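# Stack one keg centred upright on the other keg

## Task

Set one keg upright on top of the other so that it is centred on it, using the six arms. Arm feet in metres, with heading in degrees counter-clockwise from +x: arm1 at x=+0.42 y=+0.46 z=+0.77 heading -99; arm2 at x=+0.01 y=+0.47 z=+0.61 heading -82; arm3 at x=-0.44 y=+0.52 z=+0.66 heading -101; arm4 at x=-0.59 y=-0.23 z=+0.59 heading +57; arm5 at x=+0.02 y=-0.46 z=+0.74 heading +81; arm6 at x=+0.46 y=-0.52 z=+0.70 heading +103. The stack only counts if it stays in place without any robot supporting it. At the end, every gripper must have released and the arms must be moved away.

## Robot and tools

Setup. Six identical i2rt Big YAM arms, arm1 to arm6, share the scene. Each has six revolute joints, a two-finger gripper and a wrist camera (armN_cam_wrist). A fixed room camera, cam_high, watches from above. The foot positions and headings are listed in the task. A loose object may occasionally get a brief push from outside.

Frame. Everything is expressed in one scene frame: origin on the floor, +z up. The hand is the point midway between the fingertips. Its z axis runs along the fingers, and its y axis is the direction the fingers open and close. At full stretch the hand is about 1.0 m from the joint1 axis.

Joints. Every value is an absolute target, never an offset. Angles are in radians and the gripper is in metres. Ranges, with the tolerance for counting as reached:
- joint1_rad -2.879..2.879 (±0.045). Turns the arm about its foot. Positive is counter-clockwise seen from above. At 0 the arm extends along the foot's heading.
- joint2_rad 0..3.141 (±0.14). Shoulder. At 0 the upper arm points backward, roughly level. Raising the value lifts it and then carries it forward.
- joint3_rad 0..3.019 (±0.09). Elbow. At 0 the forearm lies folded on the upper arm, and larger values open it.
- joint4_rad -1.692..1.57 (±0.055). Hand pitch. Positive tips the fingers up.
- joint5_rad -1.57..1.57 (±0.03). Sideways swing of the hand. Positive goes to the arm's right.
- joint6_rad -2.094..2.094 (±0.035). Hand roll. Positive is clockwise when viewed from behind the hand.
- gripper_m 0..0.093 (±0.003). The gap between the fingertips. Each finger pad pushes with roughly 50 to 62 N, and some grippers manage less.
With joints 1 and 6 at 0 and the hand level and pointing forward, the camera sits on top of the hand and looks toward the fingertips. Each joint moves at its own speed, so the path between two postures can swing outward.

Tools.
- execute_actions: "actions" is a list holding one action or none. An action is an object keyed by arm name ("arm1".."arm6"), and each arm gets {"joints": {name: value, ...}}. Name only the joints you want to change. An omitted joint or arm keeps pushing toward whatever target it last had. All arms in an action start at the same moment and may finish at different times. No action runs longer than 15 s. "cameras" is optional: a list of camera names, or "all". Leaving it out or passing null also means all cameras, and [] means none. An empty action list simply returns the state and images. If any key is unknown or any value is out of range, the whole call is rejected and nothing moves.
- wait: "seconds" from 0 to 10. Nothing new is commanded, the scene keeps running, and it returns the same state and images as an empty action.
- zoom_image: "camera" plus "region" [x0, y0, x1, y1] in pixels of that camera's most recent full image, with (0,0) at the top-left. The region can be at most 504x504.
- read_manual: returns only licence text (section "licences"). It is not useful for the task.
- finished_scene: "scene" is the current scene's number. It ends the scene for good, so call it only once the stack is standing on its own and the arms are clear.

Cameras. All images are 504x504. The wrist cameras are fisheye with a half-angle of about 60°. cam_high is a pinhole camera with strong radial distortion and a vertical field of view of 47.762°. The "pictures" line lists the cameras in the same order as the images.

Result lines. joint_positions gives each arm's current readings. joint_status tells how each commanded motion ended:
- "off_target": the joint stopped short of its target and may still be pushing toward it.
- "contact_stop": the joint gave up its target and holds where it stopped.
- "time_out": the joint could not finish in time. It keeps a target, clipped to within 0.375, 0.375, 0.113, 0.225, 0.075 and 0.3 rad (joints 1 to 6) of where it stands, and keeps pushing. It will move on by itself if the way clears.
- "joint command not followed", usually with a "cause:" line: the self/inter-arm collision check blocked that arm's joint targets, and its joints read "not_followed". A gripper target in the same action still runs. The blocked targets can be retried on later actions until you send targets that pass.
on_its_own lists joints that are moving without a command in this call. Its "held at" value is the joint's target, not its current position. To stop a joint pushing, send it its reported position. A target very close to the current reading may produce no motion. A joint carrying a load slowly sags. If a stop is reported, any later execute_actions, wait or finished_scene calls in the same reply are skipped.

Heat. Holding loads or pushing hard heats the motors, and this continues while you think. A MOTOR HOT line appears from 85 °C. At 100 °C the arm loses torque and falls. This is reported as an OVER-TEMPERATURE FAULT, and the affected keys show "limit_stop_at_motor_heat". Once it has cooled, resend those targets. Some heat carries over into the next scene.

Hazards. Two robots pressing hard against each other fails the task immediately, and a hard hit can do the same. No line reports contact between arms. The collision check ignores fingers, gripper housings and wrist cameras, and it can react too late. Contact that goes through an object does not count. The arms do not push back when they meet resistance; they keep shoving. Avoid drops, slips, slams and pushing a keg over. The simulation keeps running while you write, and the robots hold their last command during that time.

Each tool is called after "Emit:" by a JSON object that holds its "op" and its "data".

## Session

Emit:
{"op": "execute_actions", "data": {"actions": []}}

Scene clock: 0.00 s.
Motor temperatures (°C, as the motors report them): arm1=[25 27 28 26 25 28] | arm2=[25 26 27 26 26 28] | arm3=[27 25 28 28 27 26] | arm4=[26 28 28 24 28 25] | arm5=[27 28 27 28 29 28] | arm6=[27 25 26 25 25 24]
arm1.joint_positions: joint1_rad=+0.363 joint2_rad=+0.576 joint3_rad=+1.366 joint4_rad=-1.350 joint5_rad=+0.101 joint6_rad=-0.414 gripper_m=+0.095
arm1.joint_status: not commanded
arm1.hand: x=+0.4428 y=+0.2359 z=+1.3033 quat_wxyz=(-0.268, -0.427, -0.767, +0.398) (m; scene frame)
arm2.joint_positions: joint1_rad=-0.248 joint2_rad=+0.614 joint3_rad=+1.477 joint4_rad=-1.460 joint5_rad=-0.163 joint6_rad=+0.316 gripper_m=+0.095
arm2.joint_status: not commanded
arm2.hand: x=+0.0178 y=+0.2667 z=+1.1640 quat_wxyz=(-0.406, -0.719, -0.511, +0.239) (m; scene frame)
arm3.joint_positions: joint1_rad=+0.133 joint2_rad=+0.606 joint3_rad=+1.474 joint4_rad=-1.253 joint5_rad=+0.201 joint6_rad=+0.512 gripper_m=+0.094
arm3.joint_status: not commanded
arm3.hand: x=-0.4797 y=+0.2993 z=+1.2662 quat_wxyz=(-0.425, -0.749, -0.351, +0.368) (m; scene frame)
arm4.joint_positions: joint1_rad=-0.408 joint2_rad=+0.553 joint3_rad=+1.316 joint4_rad=-1.424 joint5_rad=-0.066 joint6_rad=-0.486 gripper_m=+0.095
arm4.joint_status: not commanded
arm4.hand: x=-0.4240 y=-0.1051 z=+1.0851 quat_wxyz=(-0.435, +0.473, -0.764, -0.051) (m; scene frame)
arm5.joint_positions: joint1_rad=+0.310 joint2_rad=+0.619 joint3_rad=+1.463 joint4_rad=-1.177 joint5_rad=+0.249 joint6_rad=+0.089 gripper_m=+0.095
arm5.joint_status: not commanded
arm5.hand: x=+0.0229 y=-0.2183 z=+1.3486 quat_wxyz=(-0.436, +0.542, -0.606, -0.386) (m; scene frame)
arm6.joint_positions: joint1_rad=-0.090 joint2_rad=+0.546 joint3_rad=+1.330 joint4_rad=-1.526 joint5_rad=-0.209 joint6_rad=+0.490 gripper_m=+0.095
arm6.joint_status: not commanded
arm6.hand: x=+0.4003 y=-0.3444 z=+1.1916 quat_wxyz=(-0.097, +0.555, -0.723, -0.401) (m; scene frame)
pictures: arm1_cam_wrist, arm2_cam_wrist, arm3_cam_wrist, arm4_cam_wrist, arm5_cam_wrist, arm6_cam_wrist, cam_high
Images, in order (width x height): arm1_cam_wrist 504x504, arm2_cam_wrist 504x504, arm3_cam_wrist 504x504, arm4_cam_wrist 504x504, arm5_cam_wrist 504x504, arm6_cam_wrist 504x504, cam_high 504x504.

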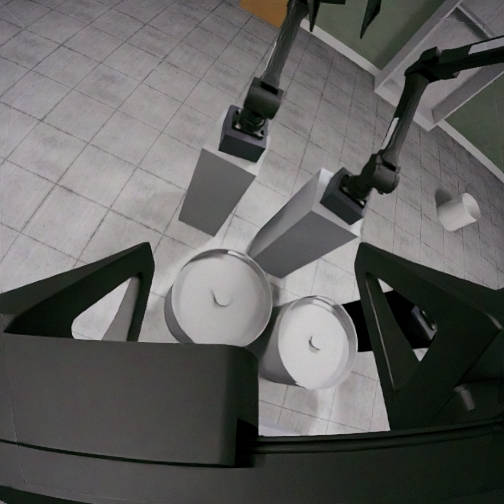

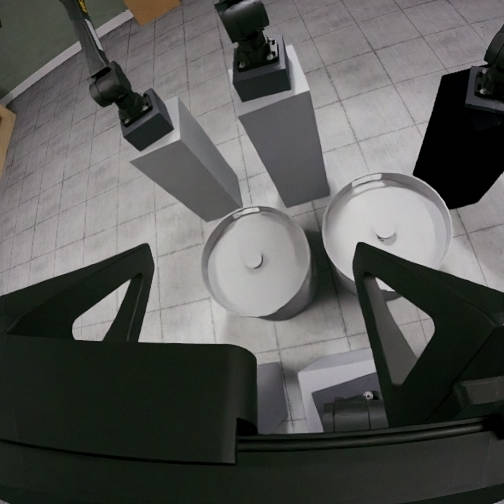

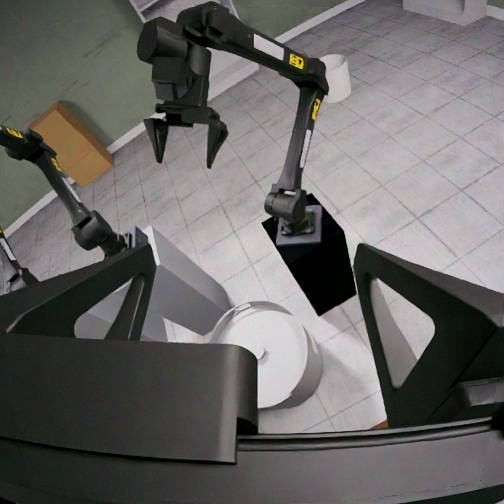

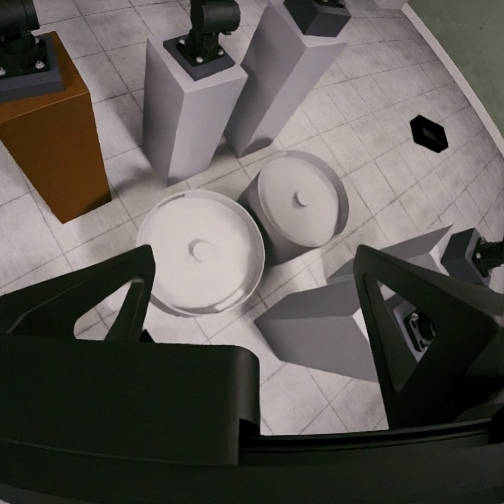

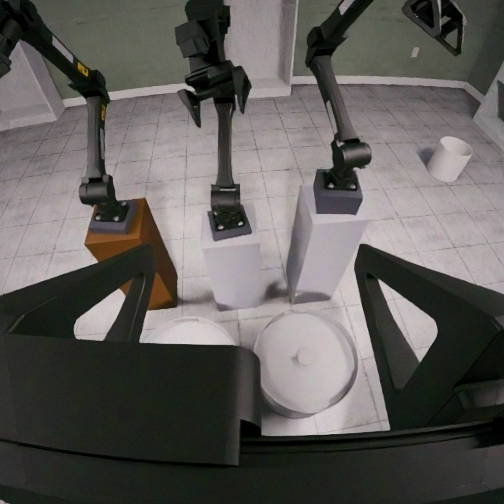

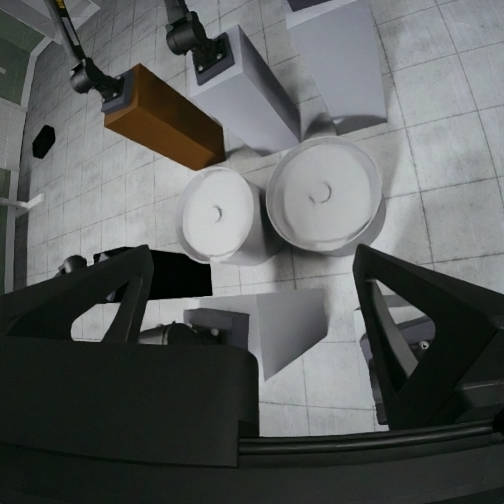

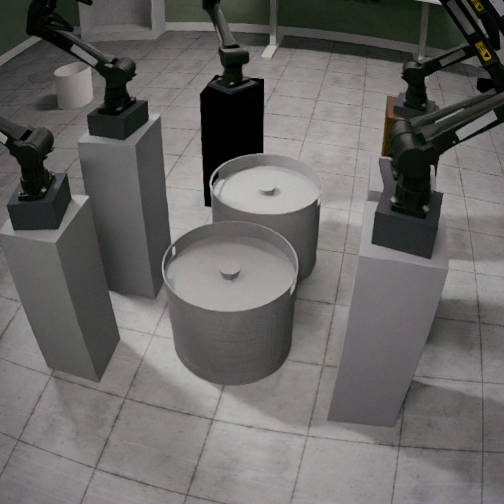

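Emit:
{"op": "execute_actions", "data": {"actions": [{"arm1":{"joints":{"joint2_rad":0.1,"joint3_rad":1.0,"joint4_rad":-0.3}},"arm6":{"joints":{"joint1_rad":-0.4,"joint2_rad":0.1,"joint3_rad":1.0,"joint4_rad":-0.3}},"arm3":{"joints":{"joint1_rad":-0.3,"joint2_rad":0.1,"joint3_rad":1.0,"joint4_rad":-0.3}},"arm2":{"joints":{"joint1_rad":-0.586,"joint2_rad":1.5,"joint3_rad":0.70,"joint4_rad":-0.8,"joint5_rad":0,"joint6_rad":-1.56}},"arm5":{"joints":{"joint1_rad":0.645,"joint2_rad":1.7,"joint3_rad":0.80,"joint4_rad":-0.8,"joint5_rad":0,"joint6_rad":1.565}},"arm4":{"joints":{"joint1_rad":-0.085,"joint2_rad":1.4,"joint3_rad":0.545,"joint4_rad":-0.75,"joint5_rad":0,"joint6_rad":-0.69}}}], "cameras": []}}

Emit:
{"op": "execute_actions", "data": {"actions": [{"arm5":{"joints":{"joint2_rad":2.54,"joint3_rad":0.845,"joint4_rad":0.143}},"arm2":{"joints":{"joint2_rad":1.8}},"arm4":{"joints":{"joint2_rad":1.7,"joint4_rad":-0.5}}}], "cameras": []}}

Emit:
{"op": "execute_actions", "data": {"actions": [{"arm2":{"joints":{"joint2_rad":2.12,"joint4_rad":-0.127}},"arm4":{"joints":{"joint2_rad":2.041,"joint4_rad":-0.056}}}], "cameras": ["arm2_cam_wrist","arm4_cam_wrist","arm5_cam_wrist"]}}

Scene clock: 3.23 s.
Motor temperatures (°C, as the motors report them): arm1=[25 27 29 26 25 28] | arm2=[25 26 28 26 26 28] | arm3=[27 25 28 28 27 26] | arm4=[26 28 28 24 28 25] | arm5=[27 28 27 28 29 28] | arm6=[27 25 27 25 25 24]
arm1.joint_positions: joint1_rad=+0.363 joint2_rad=+0.087 joint3_rad=+1.007 joint4_rad=-0.327 joint5_rad=+0.101 joint6_rad=-0.414 gripper_m=+0.095
arm1.joint_status: all done
arm1.hand: x=+0.4158 y=+0.3639 z=+1.4422 quat_wxyz=(-0.534, -0.261, -0.399, +0.698) (m; scene frame)
arm2.joint_positions: joint1_rad=-0.584 joint2_rad=+1.498 joint3_rad=+0.687 joint4_rad=-0.810 joint5_rad=-0.001 joint6_rad=-1.547 gripper_m=+0.095
arm2.joint_status: all done
arm2.hand: x=-0.1242 y=+0.1878 z=+0.5977 quat_wxyz=(-0.004, -0.231, -0.973, -0.025) (m; scene frame)
arm3.joint_positions: joint1_rad=-0.294 joint2_rad=+0.102 joint3_rad=+1.002 joint4_rad=-0.325 joint5_rad=+0.201 joint6_rad=+0.512 gripper_m=+0.094
arm3.joint_status: all done
arm3.hand: x=-0.5060 y=+0.4513 z=+1.3323 quat_wxyz=(-0.593, -0.478, -0.055, +0.646) (m; scene frame)
arm4.joint_positions: joint1_rad=-0.089 joint2_rad=+1.390 joint3_rad=+0.539 joint4_rad=-0.760 joint5_rad=-0.002 joint6_rad=-0.676 gripper_m=+0.095
arm4.joint_status: all done
arm4.hand: x=-0.4285 y=-0.0232 z=+0.5666 quat_wxyz=(+0.023, +0.712, -0.702, +0.002) (m; scene frame)
arm5.joint_positions: joint1_rad=+0.642 joint2_rad=+1.702 joint3_rad=+0.779 joint4_rad=-0.811 joint5_rad=+0.003 joint6_rad=+1.556 gripper_m=+0.095
arm5.joint_status: all done
arm5.hand: x=-0.1313 y=-0.1682 z=+0.6847 quat_wxyz=(-0.023, +0.245, -0.966, +0.083) (m; scene frame)
arm6.joint_positions: joint1_rad=-0.393 joint2_rad=+0.102 joint3_rad=+1.009 joint4_rad=-0.320 joint5_rad=-0.209 joint6_rad=+0.490 gripper_m=+0.095
arm6.joint_status: all done
arm6.hand: x=+0.4401 y=-0.4268 z=+1.3718 quat_wxyz=(-0.472, +0.289, -0.381, -0.740) (m; scene frame)
pictures: none
No camera images: the call's "cameras" was empty. Leave "cameras" out to get every camera's image.

Scene clock: 4.77 s.
Motor temperatures (°C, as the motors report them): arm1=[25 27 29 26 25 28] | arm2=[25 26 28 26 26 28] | arm3=[27 25 28 28 27 26] | arm4=[26 28 28 24 28 25] | arm5=[27 29 27 28 29 28] | arm6=[27 25 27 25 25 24]
arm1.joint_positions: joint1_rad=+0.363 joint2_rad=+0.087 joint3_rad=+1.007 joint4_rad=-0.327 joint5_rad=+0.101 joint6_rad=-0.414 gripper_m=+0.095
arm1.joint_status: not commanded
arm1.hand: x=+0.4158 y=+0.3639 z=+1.4422 quat_wxyz=(-0.534, -0.261, -0.399, +0.698) (m; scene frame)
arm2.joint_positions: joint1_rad=-0.584 joint2_rad=+1.813 joint3_rad=+0.687 joint4_rad=-0.807 joint5_rad=-0.001 joint6_rad=-1.548 gripper_m=+0.095
arm2.joint_status: all done
arm2.hand: x=-0.1001 y=+0.2393 z=+0.5142 quat_wxyz=(-0.036, -0.227, -0.957, -0.176) (m; scene frame)
arm3.joint_positions: joint1_rad=-0.294 joint2_rad=+0.102 joint3_rad=+1.002 joint4_rad=-0.325 joint5_rad=+0.201 joint6_rad=+0.512 gripper_m=+0.094
arm3.joint_status: not commanded
arm3.hand: x=-0.5060 y=+0.4513 z=+1.3323 quat_wxyz=(-0.593, -0.478, -0.055, +0.646) (m; scene frame)
arm4.joint_positions: joint1_rad=-0.089 joint2_rad=+1.695 joint3_rad=+0.539 joint4_rad=-0.510 joint5_rad=-0.002 joint6_rad=-0.676 gripper_m=+0.095
arm4.joint_status: all done
arm4.hand: x=-0.4261 y=-0.0202 z=+0.4876 quat_wxyz=(+0.050, +0.711, -0.701, +0.005) (m; scene frame)
arm5.joint_positions: joint1_rad=+0.642 joint2_rad=+2.551 joint3_rad=+0.843 joint4_rad=+0.129 joint5_rad=+0.003 joint6_rad=+1.556 gripper_m=+0.095
arm5.joint_status: all done
arm5.hand: x=-0.1251 y=-0.1779 z=+0.3956 quat_wxyz=(-0.005, +0.246, -0.969, +0.007) (m; scene frame)
arm6.joint_positions: joint1_rad=-0.393 joint2_rad=+0.102 joint3_rad=+1.009 joint4_rad=-0.320 joint5_rad=-0.209 joint6_rad=+0.490 gripper_m=+0.095
arm6.joint_status: not commanded
arm6.hand: x=+0.4401 y=-0.4268 z=+1.3718 quat_wxyz=(-0.472, +0.289, -0.381, -0.740) (m; scene frame)
pictures: none
No camera images: the call's "cameras" was empty. Leave "cameras" out to get every camera's image.

Scene clock: 6.10 s.
Motor temperatures (°C, as the motors report them): arm1=[25 27 29 27 25 28] | arm2=[25 26 28 26 26 28] | arm3=[27 25 29 28 27 26] | arm4=[26 28 28 24 28 25] | arm5=[27 29 27 28 29 28] | arm6=[27 25 27 25 25 24]
arm1.joint_positions: joint1_rad=+0.363 joint2_rad=+0.087 joint3_rad=+1.007 joint4_rad=-0.327 joint5_rad=+0.101 joint6_rad=-0.414 gripper_m=+0.095
arm1.joint_status: not commanded
arm1.hand: x=+0.4158 y=+0.3639 z=+1.4422 quat_wxyz=(-0.534, -0.261, -0.399, +0.698) (m; scene frame)
arm2.joint_positions: joint1_rad=-0.584 joint2_rad=+2.136 joint3_rad=+0.695 joint4_rad=-0.137 joint5_rad=-0.001 joint6_rad=-1.548 gripper_m=+0.095
arm2.joint_status: all done
arm2.hand: x=-0.1322 y=+0.1724 z=+0.3964 quat_wxyz=(+0.000, -0.231, -0.973, -0.003) (m; scene frame)
arm3.joint_positions: joint1_rad=-0.294 joint2_rad=+0.102 joint3_rad=+1.002 joint4_rad=-0.325 joint5_rad=+0.201 joint6_rad=+0.512 gripper_m=+0.094
arm3.joint_status: not commanded
arm3.hand: x=-0.5060 y=+0.4513 z=+1.3323 quat_wxyz=(-0.593, -0.478, -0.055, +0.646) (m; scene frame)
arm4.joint_positions: joint1_rad=-0.089 joint2_rad=+2.036 joint3_rad=+0.540 joint4_rad=-0.067 joint5_rad=-0.002 joint6_rad=-0.676 gripper_m=+0.095
arm4.joint_status: all done
arm4.hand: x=-0.4165 y=-0.0080 z=+0.3958 quat_wxyz=(-0.001, +0.712, -0.702, -0.001) (m; scene frame)
arm5.joint_positions: joint1_rad=+0.642 joint2_rad=+2.551 joint3_rad=+0.843 joint4_rad=+0.129 joint5_rad=+0.003 joint6_rad=+1.556 gripper_m=+0.095
arm5.joint_status: not commanded
arm5.hand: x=-0.1251 y=-0.1779 z=+0.3956 quat_wxyz=(-0.005, +0.246, -0.969, +0.007) (m; scene frame)
arm6.joint_positions: joint1_rad=-0.393 joint2_rad=+0.102 joint3_rad=+1.009 joint4_rad=-0.320 joint5_rad=-0.209 joint6_rad=+0.490 gripper_m=+0.095
arm6.joint_status: not commanded
arm6.hand: x=+0.4401 y=-0.4268 z=+1.3718 quat_wxyz=(-0.472, +0.289, -0.381, -0.740) (m; scene frame)
pictures: arm2_cam_wrist, arm4_cam_wrist, arm5_cam_wrist
Images, in order (width x height): arm2_cam_wrist 504x504, arm4_cam_wrist 504x504, arm5_cam_wrist 504x504.

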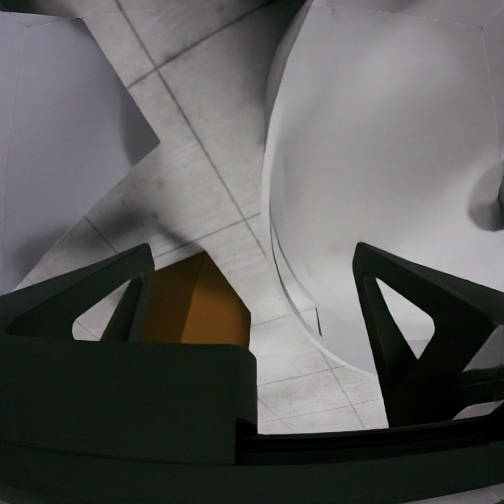

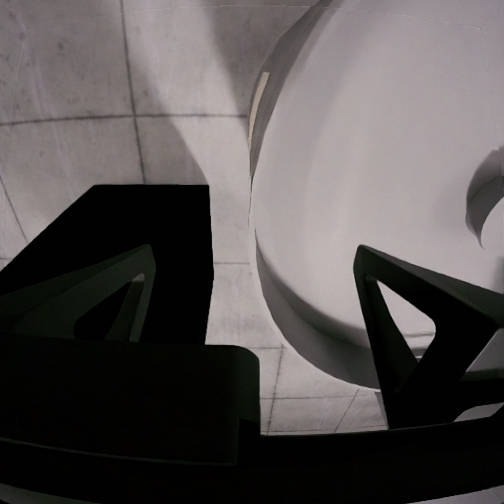

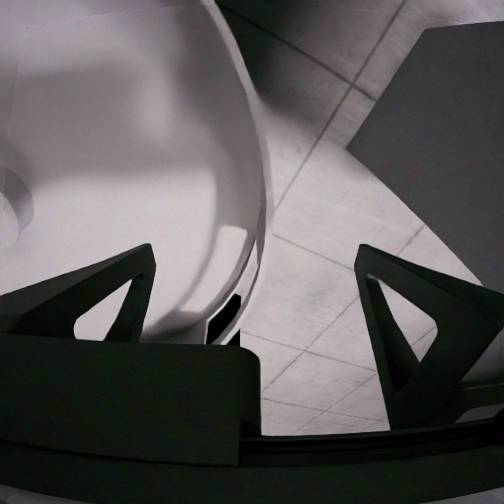

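Emit:
{"op": "execute_actions", "data": {"actions": [{"arm2":{"joints":{"joint2_rad":2.22,"joint3_rad":0.74,"joint4_rad":-0.085}},"arm5":{"joints":{"joint2_rad":2.63,"joint3_rad":0.875,"joint4_rad":0.18}},"arm4":{"joints":{"joint1_rad":-0.105,"joint2_rad":2.15,"joint3_rad":0.55,"joint4_rad":0.035}}}], "cameras": []}}

Emit:
{"op": "execute_actions", "data": {"actions": [{"arm2":{"joints":{"joint2_rad":2.31,"joint3_rad":0.775,"joint4_rad":-0.03}},"arm5":{"joints":{"joint2_rad":2.71,"joint3_rad":0.93,"joint4_rad":0.21}},"arm4":{"joints":{"joint2_rad":2.26,"joint3_rad":0.58,"joint4_rad":0.115}}}], "cameras": []}}

Emit:
{"op": "execute_actions", "data": {"actions": [{"arm2":{"joints":{"joint2_rad":2.40,"joint3_rad":0.815,"joint4_rad":0.028}},"arm5":{"joints":{"joint2_rad":2.79,"joint3_rad":0.992,"joint4_rad":0.238}},"arm4":{"joints":{"joint2_rad":2.37,"joint3_rad":0.62,"joint4_rad":0.186}}}], "cameras": []}}

Emit:
{"op": "execute_actions", "data": {"actions": [{"arm2":{"joints":{"gripper_m":0}},"arm5":{"joints":{"gripper_m":0}},"arm4":{"joints":{"gripper_m":0}}}], "cameras": ["arm2_cam_wrist","arm4_cam_wrist","arm5_cam_wrist"]}}

Scene clock: 7.90 s.
Motor temperatures (°C, as the motors report them): arm1=[25 27 29 27 25 28] | arm2=[25 26 28 26 26 28] | arm3=[27 25 29 28 27 26] | arm4=[26 28 28 24 28 25] | arm5=[27 29 27 28 29 28] | arm6=[27 25 27 25 25 24]
arm1.joint_positions: joint1_rad=+0.363 joint2_rad=+0.087 joint3_rad=+1.007 joint4_rad=-0.327 joint5_rad=+0.101 joint6_rad=-0.414 gripper_m=+0.095
arm1.joint_status: not commanded
arm1.hand: x=+0.4158 y=+0.3639 z=+1.4422 quat_wxyz=(-0.534, -0.261, -0.399, +0.698) (m; scene frame)
arm2.joint_positions: joint1_rad=-0.584 joint2_rad=+2.225 joint3_rad=+0.739 joint4_rad=-0.092 joint5_rad=-0.001 joint6_rad=-1.548 gripper_m=+0.095
arm2.joint_status: all done
arm2.hand: x=-0.1354 y=+0.1660 z=+0.3703 quat_wxyz=(+0.001, -0.231, -0.973, -0.003) (m; scene frame)
arm3.joint_positions: joint1_rad=-0.294 joint2_rad=+0.102 joint3_rad=+1.002 joint4_rad=-0.325 joint5_rad=+0.201 joint6_rad=+0.512 gripper_m=+0.094
arm3.joint_status: not commanded
arm3.hand: x=-0.5060 y=+0.4513 z=+1.3323 quat_wxyz=(-0.593, -0.478, -0.055, +0.646) (m; scene frame)
arm4.joint_positions: joint1_rad=-0.095 joint2_rad=+2.144 joint3_rad=+0.546 joint4_rad=+0.025 joint5_rad=-0.002 joint6_rad=-0.676 gripper_m=+0.095
arm4.joint_status: all done
arm4.hand: x=-0.4211 y=-0.0167 z=+0.3681 quat_wxyz=(+0.004, +0.710, -0.705, +0.000) (m; scene frame)
arm5.joint_positions: joint1_rad=+0.642 joint2_rad=+2.638 joint3_rad=+0.880 joint4_rad=+0.170 joint5_rad=+0.003 joint6_rad=+1.556 gripper_m=+0.095
arm5.joint_status: all done
arm5.hand: x=-0.1205 y=-0.1863 z=+0.3675 quat_wxyz=(-0.006, +0.246, -0.969, +0.012) (m; scene frame)
arm6.joint_positions: joint1_rad=-0.393 joint2_rad=+0.102 joint3_rad=+1.009 joint4_rad=-0.320 joint5_rad=-0.209 joint6_rad=+0.490 gripper_m=+0.095
arm6.joint_status: not commanded
arm6.hand: x=+0.4401 y=-0.4268 z=+1.3718 quat_wxyz=(-0.472, +0.289, -0.381, -0.740) (m; scene frame)
pictures: none
No camera images: the call's "cameras" was empty. Leave "cameras" out to get every camera's image.

Scene clock: 8.77 s.
Motor temperatures (°C, as the motors report them): arm1=[25 27 29 27 25 28] | arm2=[25 26 28 26 26 28] | arm3=[27 25 29 28 27 26] | arm4=[26 28 28 24 28 25] | arm5=[27 29 27 28 29 28] | arm6=[27 25 27 25 25 24]
arm1.joint_positions: joint1_rad=+0.363 joint2_rad=+0.087 joint3_rad=+1.007 joint4_rad=-0.327 joint5_rad=+0.101 joint6_rad=-0.414 gripper_m=+0.095
arm1.joint_status: not commanded
arm1.hand: x=+0.4158 y=+0.3639 z=+1.4422 quat_wxyz=(-0.534, -0.261, -0.399, +0.698) (m; scene frame)
arm2.joint_positions: joint1_rad=-0.584 joint2_rad=+2.315 joint3_rad=+0.774 joint4_rad=-0.038 joint5_rad=-0.001 joint6_rad=-1.549 gripper_m=+0.095
arm2.joint_status: all done
arm2.hand: x=-0.1359 y=+0.1652 z=+0.3424 quat_wxyz=(+0.000, -0.230, -0.973, -0.004) (m; scene frame)
arm3.joint_positions: joint1_rad=-0.294 joint2_rad=+0.102 joint3_rad=+1.002 joint4_rad=-0.325 joint5_rad=+0.201 joint6_rad=+0.512 gripper_m=+0.094
arm3.joint_status: not commanded
arm3.hand: x=-0.5060 y=+0.4513 z=+1.3323 quat_wxyz=(-0.593, -0.478, -0.055, +0.646) (m; scene frame)
arm4.joint_positions: joint1_rad=-0.095 joint2_rad=+2.252 joint3_rad=+0.581 joint4_rad=+0.105 joint5_rad=-0.002 joint6_rad=-0.676 gripper_m=+0.095
arm4.joint_status: all done
arm4.hand: x=-0.4194 y=-0.0145 z=+0.3400 quat_wxyz=(+0.000, +0.710, -0.705, -0.001) (m; scene frame)
arm5.joint_positions: joint1_rad=+0.642 joint2_rad=+2.714 joint3_rad=+0.934 joint4_rad=+0.200 joint5_rad=+0.003 joint6_rad=+1.556 gripper_m=+0.095
arm5.joint_status: all done
arm5.hand: x=-0.1213 y=-0.1847 z=+0.3412 quat_wxyz=(-0.005, +0.246, -0.969, +0.008) (m; scene frame)
arm6.joint_positions: joint1_rad=-0.393 joint2_rad=+0.102 joint3_rad=+1.009 joint4_rad=-0.320 joint5_rad=-0.209 joint6_rad=+0.490 gripper_m=+0.095
arm6.joint_status: not commanded
arm6.hand: x=+0.4401 y=-0.4268 z=+1.3718 quat_wxyz=(-0.472, +0.289, -0.381, -0.740) (m; scene frame)
pictures: none
No camera images: the call's "cameras" was empty. Leave "cameras" out to get every camera's image.

Scene clock: 9.67 s.
Motor temperatures (°C, as the motors report them): arm1=[25 27 29 27 25 28] | arm2=[25 26 28 26 26 28] | arm3=[27 25 29 28 27 26] | arm4=[26 28 28 24 28 25] | arm5=[27 29 27 28 29 28] | arm6=[27 25 27 25 25 24]
arm1.joint_positions: joint1_rad=+0.363 joint2_rad=+0.087 joint3_rad=+1.007 joint4_rad=-0.327 joint5_rad=+0.101 joint6_rad=-0.414 gripper_m=+0.095
arm1.joint_status: not commanded
arm1.hand: x=+0.4158 y=+0.3639 z=+1.4422 quat_wxyz=(-0.534, -0.261, -0.399, +0.698) (m; scene frame)
arm2.joint_positions: joint1_rad=-0.584 joint2_rad=+2.405 joint3_rad=+0.815 joint4_rad=+0.020 joint5_rad=-0.001 joint6_rad=-1.549 gripper_m=+0.095
arm2.joint_status: all done
arm2.hand: x=-0.1372 y=+0.1624 z=+0.3138 quat_wxyz=(+0.001, -0.230, -0.973, +0.001) (m; scene frame)
arm3.joint_positions: joint1_rad=-0.294 joint2_rad=+0.102 joint3_rad=+1.002 joint4_rad=-0.325 joint5_rad=+0.201 joint6_rad=+0.512 gripper_m=+0.094
arm3.joint_status: not commanded
arm3.hand: x=-0.5060 y=+0.4513 z=+1.3323 quat_wxyz=(-0.593, -0.478, -0.055, +0.646) (m; scene frame)
arm4.joint_positions: joint1_rad=-0.095 joint2_rad=+2.363 joint3_rad=+0.623 joint4_rad=+0.178 joint5_rad=-0.002 joint6_rad=-0.676 gripper_m=+0.095
arm4.joint_status: all done
arm4.hand: x=-0.4189 y=-0.0140 z=+0.3099 quat_wxyz=(-0.002, +0.710, -0.705, -0.001) (m; scene frame)
arm5.joint_positions: joint1_rad=+0.642 joint2_rad=+2.794 joint3_rad=+0.996 joint4_rad=+0.228 joint5_rad=+0.003 joint6_rad=+1.556 gripper_m=+0.095
arm5.joint_status: all done
arm5.hand: x=-0.1220 y=-0.1831 z=+0.3125 quat_wxyz=(-0.004, +0.246, -0.969, +0.003) (m; scene frame)
arm6.joint_positions: joint1_rad=-0.393 joint2_rad=+0.102 joint3_rad=+1.009 joint4_rad=-0.320 joint5_rad=-0.209 joint6_rad=+0.490 gripper_m=+0.095
arm6.joint_status: not commanded
arm6.hand: x=+0.4401 y=-0.4268 z=+1.3718 quat_wxyz=(-0.472, +0.289, -0.381, -0.740) (m; scene frame)
pictures: none
No camera images: the call's "cameras" was empty. Leave "cameras" out to get every camera's image.

Scene clock: 10.47 s.
Motor temperatures (°C, as the motors report them): arm1=[25 27 29 27 25 28] | arm2=[25 26 28 26 26 28] | arm3=[27 25 29 28 27 26] | arm4=[26 28 28 24 28 25] | arm5=[27 29 27 28 29 28] | arm6=[27 25 27 25 25 24]
arm1.joint_positions: joint1_rad=+0.363 joint2_rad=+0.087 joint3_rad=+1.007 joint4_rad=-0.327 joint5_rad=+0.101 joint6_rad=-0.414 gripper_m=+0.095
arm1.joint_status: not commanded
arm1.hand: x=+0.4158 y=+0.3639 z=+1.4422 quat_wxyz=(-0.534, -0.261, -0.399, +0.698) (m; scene frame)
arm2.joint_positions: joint1_rad=-0.584 joint2_rad=+2.406 joint3_rad=+0.808 joint4_rad=+0.025 joint5_rad=+0.000 joint6_rad=-1.595 gripper_m=+0.002
arm2.joint_status: all done
arm2.hand: x=-0.1356 y=+0.1660 z=+0.3135 quat_wxyz=(+0.001, -0.208, -0.978, -0.001) (m; scene frame)
arm3.joint_positions: joint1_rad=-0.294 joint2_rad=+0.102 joint3_rad=+1.002 joint4_rad=-0.325 joint5_rad=+0.201 joint6_rad=+0.512 gripper_m=+0.094
arm3.joint_status: not commanded
arm3.hand: x=-0.5060 y=+0.4513 z=+1.3323 quat_wxyz=(-0.593, -0.478, -0.055, +0.646) (m; scene frame)
arm4.joint_positions: joint1_rad=-0.105 joint2_rad=+2.363 joint3_rad=+0.625 joint4_rad=+0.182 joint5_rad=-0.008 joint6_rad=-0.664 gripper_m=+0.002
arm4.joint_status: all done
arm4.hand: x=-0.4162 y=-0.0131 z=+0.3098 quat_wxyz=(-0.005, +0.702, -0.712, -0.004) (m; scene frame)
arm5.joint_positions: joint1_rad=+0.642 joint2_rad=+2.795 joint3_rad=+0.992 joint4_rad=+0.232 joint5_rad=+0.002 joint6_rad=+1.557 gripper_m=+0.002
arm5.joint_status: all done
arm5.hand: x=-0.1213 y=-0.1846 z=+0.3125 quat_wxyz=(-0.004, +0.245, -0.969, +0.003) (m; scene frame)
arm6.joint_positions: joint1_rad=-0.393 joint2_rad=+0.102 joint3_rad=+1.009 joint4_rad=-0.320 joint5_rad=-0.209 joint6_rad=+0.490 gripper_m=+0.095
arm6.joint_status: not commanded
arm6.hand: x=+0.4401 y=-0.4268 z=+1.3718 quat_wxyz=(-0.472, +0.289, -0.381, -0.740) (m; scene frame)
pictures: arm2_cam_wrist, arm4_cam_wrist, arm5_cam_wrist
Images, in order (width x height): arm2_cam_wrist 504x504, arm4_cam_wrist 504x504, arm5_cam_wrist 504x504.

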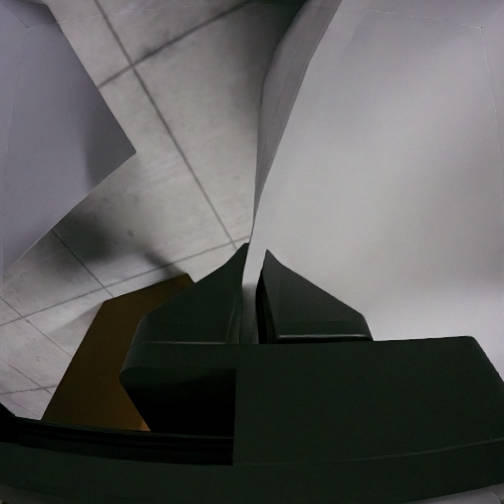

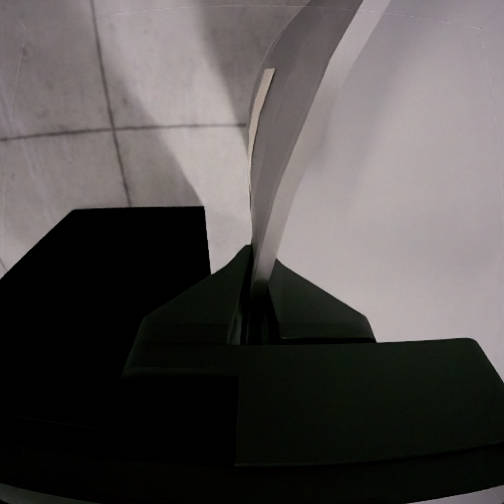

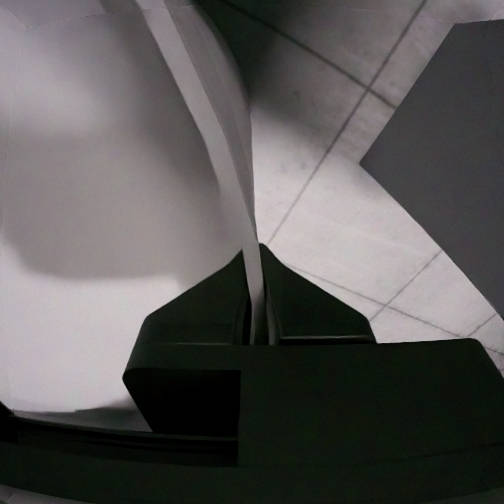

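Emit:
{"op": "execute_actions", "data": {"actions": [{"arm2":{"joints":{"joint2_rad":2.19,"joint3_rad":0.78,"joint4_rad":-0.035,"joint6_rad":-1.595}},"arm5":{"joints":{"joint2_rad":2.585,"joint3_rad":0.90,"joint4_rad":0.21}},"arm4":{"joints":{"joint2_rad":2.14,"joint3_rad":0.565,"joint4_rad":0.10,"joint6_rad":-0.665}}}], "cameras": []}}

Emit:
{"op": "execute_actions", "data": {"actions": [{"arm2":{"joints":{"joint2_rad":1.97,"joint3_rad":0.82,"joint4_rad":-0.249}},"arm5":{"joints":{"joint1_rad":0.72,"joint6_rad":1.635,"joint2_rad":2.39,"joint3_rad":0.74,"joint4_rad":0.181}},"arm4":{"joints":{"joint1_rad":-0.125,"joint6_rad":-0.685,"joint2_rad":1.87,"joint3_rad":0.46,"joint4_rad":-0.05}}}], "cameras": []}}

Emit:
{"op": "execute_actions", "data": {"actions": [{"arm2":{"joints":{"joint2_rad":1.82,"joint3_rad":0.815,"joint4_rad":-0.38}},"arm5":{"joints":{"joint2_rad":2.22,"joint3_rad":0.672,"joint4_rad":0.095}},"arm4":{"joints":{"joint2_rad":1.645,"joint3_rad":0.47,"joint4_rad":-0.25}}}], "cameras": []}}

Emit:
{"op": "execute_actions", "data": {"actions": [{"arm2":{"joints":{"joint2_rad":1.675,"joint3_rad":0.83,"joint4_rad":-0.524}},"arm5":{"joints":{"joint2_rad":2.05,"joint3_rad":0.627,"joint4_rad":-0.02}},"arm4":{"joints":{"joint2_rad":1.435,"joint3_rad":0.505,"joint4_rad":-0.471}}}], "cameras": []}}

Emit:
{"op": "execute_actions", "data": {"actions": [{"arm2":{"joints":{"joint2_rad":1.44,"joint3_rad":0.94,"joint4_rad":-0.835}},"arm5":{"joints":{"joint2_rad":1.675,"joint3_rad":0.615,"joint4_rad":-0.335}},"arm4":{"joints":{"joint2_rad":1.11,"joint3_rad":0.675,"joint4_rad":-0.901}}}], "cameras": ["cam_high"]}}

Scene clock: 12.33 s.
Motor temperatures (°C, as the motors report them): arm1=[25 27 29 27 25 28] | arm2=[25 26 28 26 26 28] | arm3=[27 25 29 28 27 26] | arm4=[26 28 28 24 28 25] | arm5=[27 29 27 28 29 28] | arm6=[27 25 27 25 25 24]
arm1.joint_positions: joint1_rad=+0.363 joint2_rad=+0.087 joint3_rad=+1.007 joint4_rad=-0.327 joint5_rad=+0.101 joint6_rad=-0.414 gripper_m=+0.095
arm1.joint_status: not commanded
arm1.hand: x=+0.4158 y=+0.3639 z=+1.4422 quat_wxyz=(-0.534, -0.261, -0.399, +0.698) (m; scene frame)
arm2.joint_positions: joint1_rad=-0.586 joint2_rad=+2.323 joint3_rad=+0.775 joint4_rad=-0.017 joint5_rad=+0.005 joint6_rad=-1.606 gripper_m=+0.002
arm2.joint_status: all done
arm2.hand: x=-0.1382 y=+0.1637 z=+0.3399 quat_wxyz=(+0.005, -0.203, -0.979, +0.002) (m; scene frame)
arm3.joint_positions: joint1_rad=-0.294 joint2_rad=+0.102 joint3_rad=+1.002 joint4_rad=-0.325 joint5_rad=+0.201 joint6_rad=+0.512 gripper_m=+0.094
arm3.joint_status: not commanded
arm3.hand: x=-0.5060 y=+0.4513 z=+1.3323 quat_wxyz=(-0.593, -0.478, -0.055, +0.646) (m; scene frame)
arm4.joint_positions: joint1_rad=-0.105 joint2_rad=+2.264 joint3_rad=+0.593 joint4_rad=+0.102 joint5_rad=-0.014 joint6_rad=-0.662 gripper_m=+0.002
arm4.joint_status: all done
arm4.hand: x=-0.4173 y=-0.0133 z=+0.3365 quat_wxyz=(+0.002, +0.701, -0.713, -0.007) (m; scene frame)
arm5.joint_positions: joint1_rad=+0.644 joint2_rad=+2.723 joint3_rad=+0.933 joint4_rad=+0.227 joint5_rad=-0.004 joint6_rad=+1.559 gripper_m=+0.002
arm5.joint_status: all done
arm5.hand: x=-0.1236 y=-0.1844 z=+0.3386 quat_wxyz=(+0.000, +0.246, -0.969, +0.000) (m; scene frame)
arm6.joint_positions: joint1_rad=-0.393 joint2_rad=+0.102 joint3_rad=+1.009 joint4_rad=-0.320 joint5_rad=-0.209 joint6_rad=+0.490 gripper_m=+0.095
arm6.joint_status: not commanded
arm6.hand: x=+0.4401 y=-0.4268 z=+1.3718 quat_wxyz=(-0.472, +0.289, -0.381, -0.740) (m; scene frame)
pictures: none
No camera images: the call's "cameras" was empty. Leave "cameras" out to get every camera's image.

Scene clock: 13.37 s.
Motor temperatures (°C, as the motors report them): arm1=[25 27 29 27 25 28] | arm2=[25 26 28 26 26 28] | arm3=[27 25 29 28 27 26] | arm4=[26 29 28 24 28 25] | arm5=[27 29 27 28 29 28] | arm6=[27 25 28 25 25 24]
arm1.joint_positions: joint1_rad=+0.363 joint2_rad=+0.087 joint3_rad=+1.007 joint4_rad=-0.327 joint5_rad=+0.101 joint6_rad=-0.414 gripper_m=+0.095
arm1.joint_status: not commanded
arm1.hand: x=+0.4158 y=+0.3639 z=+1.4422 quat_wxyz=(-0.534, -0.261, -0.399, +0.698) (m; scene frame)
arm2.joint_positions: joint1_rad=-0.589 joint2_rad=+2.104 joint3_rad=+0.787 joint4_rad=-0.235 joint5_rad=+0.006 joint6_rad=-1.605 gripper_m=+0.002
arm2.joint_status: all done
arm2.hand: x=-0.1536 y=+0.1340 z=+0.4139 quat_wxyz=(+0.007, -0.205, -0.979, +0.009) (m; scene frame)
arm3.joint_positions: joint1_rad=-0.294 joint2_rad=+0.102 joint3_rad=+1.002 joint4_rad=-0.325 joint5_rad=+0.201 joint6_rad=+0.512 gripper_m=+0.094
arm3.joint_status: not commanded
arm3.hand: x=-0.5060 y=+0.4513 z=+1.3323 quat_wxyz=(-0.593, -0.478, -0.055, +0.646) (m; scene frame)
arm4.joint_positions: joint1_rad=-0.124 joint2_rad=+1.965 joint3_rad=+0.447 joint4_rad=-0.063 joint5_rad=-0.010 joint6_rad=-0.677 gripper_m=+0.002
arm4.joint_status: all done
arm4.hand: x=-0.4323 y=-0.0404 z=+0.4111 quat_wxyz=(+0.008, +0.699, -0.715, -0.004) (m; scene frame)
arm5.joint_positions: joint1_rad=+0.734 joint2_rad=+2.507 joint3_rad=+0.749 joint4_rad=+0.188 joint5_rad=-0.009 joint6_rad=+1.646 gripper_m=+0.002
arm5.joint_status: all done
arm5.hand: x=-0.1392 y=-0.2143 z=+0.4140 quat_wxyz=(+0.002, +0.247, -0.969, +0.005) (m; scene frame)
arm6.joint_positions: joint1_rad=-0.393 joint2_rad=+0.102 joint3_rad=+1.009 joint4_rad=-0.320 joint5_rad=-0.209 joint6_rad=+0.490 gripper_m=+0.095
arm6.joint_status: not commanded
arm6.hand: x=+0.4401 y=-0.4268 z=+1.3718 quat_wxyz=(-0.472, +0.289, -0.381, -0.740) (m; scene frame)
pictures: none
No camera images: the call's "cameras" was empty. Leave "cameras" out to get every camera's image.

Scene clock: 14.30 s.
Motor temperatures (°C, as the motors report them): arm1=[25 27 29 27 25 28] | arm2=[25 27 28 26 26 28] | arm3=[27 25 29 28 27 26] | arm4=[26 29 28 24 28 25] | arm5=[27 29 27 28 29 28] | arm6=[27 25 28 25 25 24]
arm1.joint_positions: joint1_rad=+0.363 joint2_rad=+0.087 joint3_rad=+1.007 joint4_rad=-0.327 joint5_rad=+0.101 joint6_rad=-0.414 gripper_m=+0.095
arm1.joint_status: not commanded
arm1.hand: x=+0.4158 y=+0.3639 z=+1.4422 quat_wxyz=(-0.534, -0.261, -0.399, +0.698) (m; scene frame)
arm2.joint_positions: joint1_rad=-0.589 joint2_rad=+1.943 joint3_rad=+0.761 joint4_rad=-0.373 joint5_rad=+0.003 joint6_rad=-1.605 gripper_m=+0.002
arm2.joint_status: all done
arm2.hand: x=-0.1521 y=+0.1354 z=+0.4664 quat_wxyz=(+0.005, -0.205, -0.979, +0.008) (m; scene frame)
arm3.joint_positions: joint1_rad=-0.294 joint2_rad=+0.102 joint3_rad=+1.002 joint4_rad=-0.325 joint5_rad=+0.201 joint6_rad=+0.512 gripper_m=+0.094
arm3.joint_status: not commanded
arm3.hand: x=-0.5060 y=+0.4513 z=+1.3323 quat_wxyz=(-0.593, -0.478, -0.055, +0.646) (m; scene frame)
arm4.joint_positions: joint1_rad=-0.124 joint2_rad=+1.751 joint3_rad=+0.434 joint4_rad=-0.258 joint5_rad=-0.011 joint6_rad=-0.677 gripper_m=+0.002
arm4.joint_status: all done
arm4.hand: x=-0.4301 y=-0.0373 z=+0.4595 quat_wxyz=(+0.005, +0.699, -0.715, -0.005) (m; scene frame)
arm5.joint_positions: joint1_rad=+0.732 joint2_rad=+2.343 joint3_rad=+0.670 joint4_rad=+0.106 joint5_rad=-0.002 joint6_rad=+1.648 gripper_m=+0.002
arm5.joint_status: all done
arm5.hand: x=-0.1384 y=-0.2123 z=+0.4635 quat_wxyz=(-0.001, +0.245, -0.970, +0.003) (m; scene frame)
arm6.joint_positions: joint1_rad=-0.393 joint2_rad=+0.102 joint3_rad=+1.009 joint4_rad=-0.320 joint5_rad=-0.209 joint6_rad=+0.490 gripper_m=+0.095
arm6.joint_status: not commanded
arm6.hand: x=+0.4401 y=-0.4268 z=+1.3718 quat_wxyz=(-0.472, +0.289, -0.381, -0.740) (m; scene frame)
pictures: none
No camera images: the call's "cameras" was empty. Leave "cameras" out to get every camera's image.

Scene clock: 15.20 s.
Motor temperatures (°C, as the motors report them): arm1=[25 27 29 27 25 28] | arm2=[25 27 28 26 26 28] | arm3=[27 25 29 28 27 26] | arm4=[26 29 28 24 28 25] | arm5=[27 29 27 28 29 28] | arm6=[27 25 28 25 25 24]
arm1.joint_positions: joint1_rad=+0.363 joint2_rad=+0.087 joint3_rad=+1.007 joint4_rad=-0.327 joint5_rad=+0.101 joint6_rad=-0.414 gripper_m=+0.095
arm1.joint_status: not commanded
arm1.hand: x=+0.4158 y=+0.3639 z=+1.4422 quat_wxyz=(-0.534, -0.261, -0.399, +0.698) (m; scene frame)
arm2.joint_positions: joint1_rad=-0.590 joint2_rad=+1.796 joint3_rad=+0.762 joint4_rad=-0.518 joint5_rad=+0.005 joint6_rad=-1.606 gripper_m=+0.002
arm2.joint_status: all done
arm2.hand: x=-0.1530 y=+0.1351 z=+0.5174 quat_wxyz=(+0.006, -0.205, -0.979, +0.008) (m; scene frame)
arm3.joint_positions: joint1_rad=-0.294 joint2_rad=+0.102 joint3_rad=+1.002 joint4_rad=-0.325 joint5_rad=+0.201 joint6_rad=+0.512 gripper_m=+0.094
arm3.joint_status: not commanded
arm3.hand: x=-0.5060 y=+0.4513 z=+1.3323 quat_wxyz=(-0.593, -0.478, -0.055, +0.646) (m; scene frame)
arm4.joint_positions: joint1_rad=-0.124 joint2_rad=+1.537 joint3_rad=+0.438 joint4_rad=-0.471 joint5_rad=-0.010 joint6_rad=-0.677 gripper_m=+0.002
arm4.joint_status: all done
arm4.hand: x=-0.4300 y=-0.0376 z=+0.5094 quat_wxyz=(+0.002, +0.699, -0.715, -0.005) (m; scene frame)
arm5.joint_positions: joint1_rad=+0.732 joint2_rad=+2.167 joint3_rad=+0.608 joint4_rad=-0.008 joint5_rad=-0.004 joint6_rad=+1.647 gripper_m=+0.002
arm5.joint_status: all done
arm5.hand: x=-0.1388 y=-0.2126 z=+0.5128 quat_wxyz=(-0.001, +0.245, -0.969, +0.003) (m; scene frame)
arm6.joint_positions: joint1_rad=-0.393 joint2_rad=+0.102 joint3_rad=+1.009 joint4_rad=-0.320 joint5_rad=-0.209 joint6_rad=+0.490 gripper_m=+0.095
arm6.joint_status: not commanded
arm6.hand: x=+0.4401 y=-0.4268 z=+1.3718 quat_wxyz=(-0.472, +0.289, -0.381, -0.740) (m; scene frame)
pictures: none
No camera images: the call's "cameras" was empty. Leave "cameras" out to get every camera's image.

Scene clock: 17.63 s.
Motor temperatures (°C, as the motors report them): arm1=[25 27 29 27 25 28] | arm2=[25 27 29 26 26 28] | arm3=[27 25 29 28 27 26] | arm4=[26 29 29 24 28 25] | arm5=[27 30 27 28 29 28] | arm6=[27 25 28 25 25 24]
arm1.joint_positions: joint1_rad=+0.363 joint2_rad=+0.087 joint3_rad=+1.007 joint4_rad=-0.327 joint5_rad=+0.101 joint6_rad=-0.414 gripper_m=+0.095
arm1.joint_status: not commanded
arm1.hand: x=+0.4158 y=+0.3639 z=+1.4422 quat_wxyz=(-0.534, -0.261, -0.399, +0.698) (m; scene frame)
arm2.joint_positions: joint1_rad=-0.594 joint2_rad=+1.548 joint3_rad=+0.814 joint4_rad=-0.810 joint5_rad=+0.006 joint6_rad=-1.612 gripper_m=+0.002
arm2.joint_status: joint3_rad time_out (moved +0.052 of +0.178); the others done
arm2.on_its_own: joint3_rad reads +0.814 and still pushes toward +0.926 since a time_out
arm2.hand: x=-0.1537 y=+0.1369 z=+0.6163 quat_wxyz=(+0.008, -0.204, -0.979, +0.012) (m; scene frame)
arm3.joint_positions: joint1_rad=-0.294 joint2_rad=+0.102 joint3_rad=+1.002 joint4_rad=-0.325 joint5_rad=+0.201 joint6_rad=+0.512 gripper_m=+0.094
arm3.joint_status: not commanded
arm3.hand: x=-0.5060 y=+0.4513 z=+1.3323 quat_wxyz=(-0.593, -0.478, -0.055, +0.646) (m; scene frame)
arm4.joint_positions: joint1_rad=-0.124 joint2_rad=+1.204 joint3_rad=+0.526 joint4_rad=-0.878 joint5_rad=-0.010 joint6_rad=-0.681 gripper_m=+0.002
arm4.joint_status: joint3_rad time_out (moved +0.088 of +0.237); the others done
arm4.on_its_own: joint3_rad reads +0.526 and still pushes toward +0.639 since a time_out
arm4.hand: x=-0.4298 y=-0.0372 z=+0.6073 quat_wxyz=(-0.004, +0.701, -0.713, -0.005) (m; scene frame)
arm5.joint_positions: joint1_rad=+0.730 joint2_rad=+1.791 joint3_rad=+0.556 joint4_rad=-0.330 joint5_rad=-0.006 joint6_rad=+1.643 gripper_m=+0.002
arm5.joint_status: all done
arm5.hand: x=-0.1402 y=-0.2101 z=+0.6137 quat_wxyz=(+0.001, +0.246, -0.969, +0.002) (m; scene frame)
arm6.joint_positions: joint1_rad=-0.393 joint2_rad=+0.102 joint3_rad=+1.009 joint4_rad=-0.320 joint5_rad=-0.209 joint6_rad=+0.490 gripper_m=+0.095
arm6.joint_status: not commanded
arm6.hand: x=+0.4401 y=-0.4268 z=+1.3718 quat_wxyz=(-0.472, +0.289, -0.381, -0.740) (m; scene frame)
pictures: cam_high
Images, in order (width x height): cam_high 504x504.

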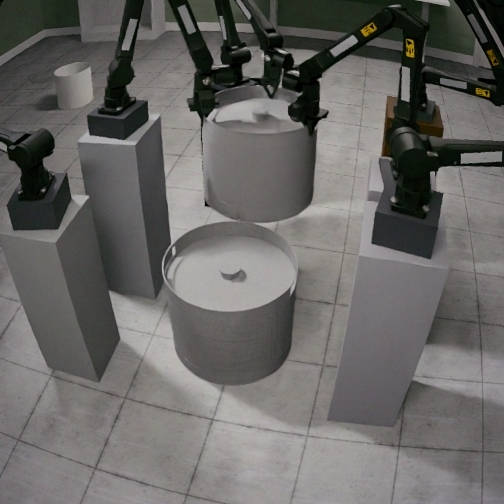

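Up plus half of the first sideways step.

Emit:
{"op": "execute_actions", "data": {"actions": [{"arm2":{"joints":{"joint1_rad":-0.458,"joint6_rad":-1.468,"joint2_rad":1.21,"joint3_rad":1.05,"joint4_rad":-1.16}},"arm5":{"joints":{"joint1_rad":0.563,"joint6_rad":1.476,"joint2_rad":1.29,"joint3_rad":0.68,"joint4_rad":-0.74}},"arm4":{"joints":{"joint1_rad":-0.243,"joint6_rad":-0.803,"joint2_rad":1.03,"joint3_rad":1.02,"joint4_rad":-1.255}}}], "cameras": []}}

Scene clock: 26.53 s.
Motor temperatures (°C, as the motors report them): arm1=[25 27 29 27 25 28] | arm2=[25 27 33 26 26 28] | arm3=[27 25 29 28 27 26] | arm4=[26 29 33 24 28 25] | arm5=[27 30 29 28 29 28] | arm6=[27 25 28 25 25 24]
arm1.joint_positions: joint1_rad=+0.363 joint2_rad=+0.087 joint3_rad=+1.007 joint4_rad=-0.327 joint5_rad=+0.101 joint6_rad=-0.414 gripper_m=+0.095
arm1.joint_status: not commanded
arm1.hand: x=+0.4158 y=+0.3639 z=+1.4422 quat_wxyz=(-0.534, -0.261, -0.399, +0.698) (m; scene frame)
arm2.joint_positions: joint1_rad=-0.467 joint2_rad=+1.305 joint3_rad=+0.894 joint4_rad=-1.133 joint5_rad=+0.009 joint6_rad=-1.483 gripper_m=+0.002
arm2.joint_status: joint3_rad time_out (moved +0.080 of +0.236); the others done
arm2.on_its_own: joint3_rad reads +0.894 and still pushes toward +1.007 since a time_out
arm2.hand: x=-0.1015 y=+0.1441 z=+0.7222 quat_wxyz=(+0.008, -0.205, -0.979, +0.013) (m; scene frame)
arm3.joint_positions: joint1_rad=-0.294 joint2_rad=+0.102 joint3_rad=+1.002 joint4_rad=-0.325 joint5_rad=+0.201 joint6_rad=+0.512 gripper_m=+0.094
arm3.joint_status: not commanded
arm3.hand: x=-0.5060 y=+0.4513 z=+1.3323 quat_wxyz=(-0.593, -0.478, -0.055, +0.646) (m; scene frame)
arm4.joint_positions: joint1_rad=-0.241 joint2_rad=+1.151 joint3_rad=+0.817 joint4_rad=-1.242 joint5_rad=-0.010 joint6_rad=-0.794 gripper_m=+0.002
arm4.joint_status: joint3_rad time_out (moved +0.291 of +0.494); the others done
arm4.on_its_own: joint3_rad reads +0.817 and still pushes toward +0.931 since a time_out
arm4.hand: x=-0.3800 y=-0.0304 z=+0.7170 quat_wxyz=(+0.005, +0.700, -0.714, -0.005) (m; scene frame)
arm5.joint_positions: joint1_rad=+0.562 joint2_rad=+1.391 joint3_rad=+0.556 joint4_rad=-0.725 joint5_rad=-0.014 joint6_rad=+1.479 gripper_m=+0.002
arm5.joint_status: joint3_rad time_out (moved +0.000 of +0.124); the others done
arm5.on_its_own: joint3_rad reads +0.556 and still pushes toward +0.669 since a time_out
arm5.hand: x=-0.0912 y=-0.2033 z=+0.7215 quat_wxyz=(+0.005, +0.245, -0.970, +0.000) (m; scene frame)
arm6.joint_positions: joint1_rad=-0.393 joint2_rad=+0.102 joint3_rad=+1.009 joint4_rad=-0.320 joint5_rad=-0.209 joint6_rad=+0.490 gripper_m=+0.095
arm6.joint_status: not commanded
arm6.hand: x=+0.4401 y=-0.4268 z=+1.3718 quat_wxyz=(-0.472, +0.289, -0.381, -0.740) (m; scene frame)
pictures: none
No camera images: the call's "cameras" was empty. Leave "cameras" out to get every camera's image.

Emit:
{"op": "execute_actions", "data": {"actions": [{"arm2":{"joints":{"joint1_rad":-0.02,"joint6_rad":-1.03,"joint2_rad":1.14,"joint3_rad":0.955,"joint4_rad":-1.16}},"arm5":{"joints":{"joint1_rad":0.017,"joint6_rad":0.93,"joint2_rad":1.27,"joint3_rad":0.655,"joint4_rad":-0.74}},"arm4":{"joints":{"joint1_rad":-0.465,"joint6_rad":-1.025,"joint2_rad":1.325,"joint3_rad":1.345,"joint4_rad":-1.22}}}], "cameras": []}}

Scene clock: 29.40 s.
Motor temperatures (°C, as the motors report them): arm1=[25 27 29 27 25 28] | arm2=[25 27 34 26 26 28] | arm3=[27 25 29 28 27 26] | arm4=[26 29 36 24 28 25] | arm5=[27 30 31 28 29 28] | arm6=[27 25 28 25 25 24]
arm1.joint_positions: joint1_rad=+0.363 joint2_rad=+0.087 joint3_rad=+1.007 joint4_rad=-0.327 joint5_rad=+0.101 joint6_rad=-0.414 gripper_m=+0.095
arm1.joint_status: not commanded
arm1.hand: x=+0.4158 y=+0.3639 z=+1.4422 quat_wxyz=(-0.534, -0.261, -0.399, +0.698) (m; scene frame)
arm2.joint_positions: joint1_rad=-0.014 joint2_rad=+1.242 joint3_rad=+0.833 joint4_rad=-1.132 joint5_rad=+0.007 joint6_rad=-1.024 gripper_m=+0.002
arm2.joint_status: joint3_rad time_out (moved -0.061 of +0.061); the others done
arm2.on_its_own: joint3_rad reads +0.833 and still pushes toward +0.945 since a time_out
arm2.hand: x=+0.0494 y=+0.1509 z=+0.7196 quat_wxyz=(+0.000, -0.208, -0.978, +0.015) (m; scene frame)
arm3.joint_positions: joint1_rad=-0.294 joint2_rad=+0.102 joint3_rad=+1.002 joint4_rad=-0.325 joint5_rad=+0.201 joint6_rad=+0.512 gripper_m=+0.094
arm3.joint_status: not commanded
arm3.hand: x=-0.5060 y=+0.4513 z=+1.3323 quat_wxyz=(-0.593, -0.478, -0.055, +0.646) (m; scene frame)
arm4.joint_positions: joint1_rad=-0.471 joint2_rad=+1.481 joint3_rad=+1.118 joint4_rad=-1.214 joint5_rad=-0.007 joint6_rad=-1.017 gripper_m=+0.002
arm4.joint_status: joint2_rad time_out (moved +0.329 of +0.174); joint3_rad time_out (moved +0.300 of +0.528); the others done
arm4.on_its_own: joint2_rad reads +1.481 and still pushes toward +1.325 since a time_out; joint3_rad reads +1.118 and still pushes toward +1.230 since a time_out (your +1.345 is given up)
arm4.hand: x=-0.2345 y=-0.0226 z=+0.7160 quat_wxyz=(+0.004, +0.697, -0.717, -0.004) (m; scene frame)
arm5.joint_positions: joint1_rad=+0.022 joint2_rad=+1.367 joint3_rad=+0.528 joint4_rad=-0.731 joint5_rad=-0.006 joint6_rad=+0.944 gripper_m=+0.002
arm5.joint_status: joint3_rad time_out (moved -0.028 of +0.099); the others done
arm5.on_its_own: joint3_rad reads +0.528 and still pushes toward +0.640 since a time_out
arm5.hand: x=+0.0562 y=-0.1957 z=+0.7213 quat_wxyz=(+0.000, +0.242, -0.970, +0.003) (m; scene frame)
arm6.joint_positions: joint1_rad=-0.393 joint2_rad=+0.102 joint3_rad=+1.009 joint4_rad=-0.320 joint5_rad=-0.209 joint6_rad=+0.490 gripper_m=+0.095
arm6.joint_status: not commanded
arm6.hand: x=+0.4401 y=-0.4268 z=+1.3718 quat_wxyz=(-0.472, +0.289, -0.381, -0.740) (m; scene frame)
pictures: none
No camera images: the call's "cameras" was empty. Leave "cameras" out to get every camera's image.

Emit:
{"op": "execute_actions", "data": {"actions": [{"arm2":{"joints":{"joint1_rad":0.39,"joint6_rad":-0.614,"joint2_rad":1.24,"joint3_rad":1.075,"joint4_rad":-1.15}},"arm5":{"joints":{"joint1_rad":-0.428,"joint6_rad":0.485,"joint2_rad":1.385,"joint3_rad":0.825,"joint4_rad":-0.75}},"arm4":{"joints":{"joint1_rad":-0.587,"joint6_rad":-1.15,"joint2_rad":1.605,"joint3_rad":1.78,"joint4_rad":-1.305}}}], "cameras": []}}

Scene clock: 32.93 s.
Motor temperatures (°C, as the motors report them): arm1=[25 27 29 27 25 28] | arm2=[25 27 35 26 26 28] | arm3=[27 25 29 28 27 26] | arm4=[26 30 38 24 28 25] | arm5=[27 30 32 28 29 28] | arm6=[27 25 28 25 25 24]
arm1.joint_positions: joint1_rad=+0.363 joint2_rad=+0.087 joint3_rad=+1.007 joint4_rad=-0.327 joint5_rad=+0.101 joint6_rad=-0.414 gripper_m=+0.095
arm1.joint_status: not commanded
arm1.hand: x=+0.4158 y=+0.3639 z=+1.4422 quat_wxyz=(-0.534, -0.261, -0.399, +0.698) (m; scene frame)
arm2.joint_positions: joint1_rad=+0.403 joint2_rad=+1.358 joint3_rad=+0.937 joint4_rad=-1.134 joint5_rad=+0.007 joint6_rad=-0.611 gripper_m=+0.002
arm2.joint_status: joint3_rad time_out (moved +0.104 of +0.242); the others done
arm2.on_its_own: joint3_rad reads +0.937 and still pushes toward +1.050 since a time_out
arm2.hand: x=+0.1958 y=+0.1603 z=+0.7190 quat_wxyz=(-0.001, -0.206, -0.978, +0.008) (m; scene frame)
arm3.joint_positions: joint1_rad=-0.294 joint2_rad=+0.102 joint3_rad=+1.002 joint4_rad=-0.325 joint5_rad=+0.201 joint6_rad=+0.512 gripper_m=+0.094
arm3.joint_status: not commanded
arm3.hand: x=-0.5060 y=+0.4513 z=+1.3323 quat_wxyz=(-0.593, -0.478, -0.055, +0.646) (m; scene frame)
arm4.joint_positions: joint1_rad=-0.597 joint2_rad=+1.808 joint3_rad=+1.536 joint4_rad=-1.310 joint5_rad=-0.006 joint6_rad=-1.146 gripper_m=+0.002
arm4.joint_status: joint2_rad time_out (moved +0.328 of +0.124); joint3_rad time_out (moved +0.418 of +0.662); the others done
arm4.on_its_own: joint2_rad reads +1.808 and still pushes toward +1.605 since a time_out; joint3_rad reads +1.536 and still pushes toward +1.650 since a time_out (your +1.780 is given up)
arm4.hand: x=-0.0908 y=-0.0179 z=+0.7170 quat_wxyz=(+0.007, +0.698, -0.716, -0.005) (m; scene frame)
arm5.joint_positions: joint1_rad=-0.433 joint2_rad=+1.526 joint3_rad=+0.694 joint4_rad=-0.743 joint5_rad=-0.003 joint6_rad=+0.483 gripper_m=+0.002
arm5.joint_status: joint2_rad time_out (moved +0.159 of +0.018); joint3_rad time_out (moved +0.166 of +0.297); the others done
arm5.on_its_own: joint2_rad reads +1.526 and still pushes toward +1.385 since a time_out; joint3_rad reads +0.694 and still pushes toward +0.806 since a time_out
arm5.hand: x=+0.2037 y=-0.1875 z=+0.7209 quat_wxyz=(+0.000, +0.245, -0.970, +0.004) (m; scene frame)
arm6.joint_positions: joint1_rad=-0.393 joint2_rad=+0.102 joint3_rad=+1.009 joint4_rad=-0.320 joint5_rad=-0.209 joint6_rad=+0.490 gripper_m=+0.095
arm6.joint_status: not commanded
arm6.hand: x=+0.4401 y=-0.4268 z=+1.3718 quat_wxyz=(-0.472, +0.289, -0.381, -0.740) (m; scene frame)
pictures: none
No camera images: the call's "cameras" was empty. Leave "cameras" out to get every camera's image.


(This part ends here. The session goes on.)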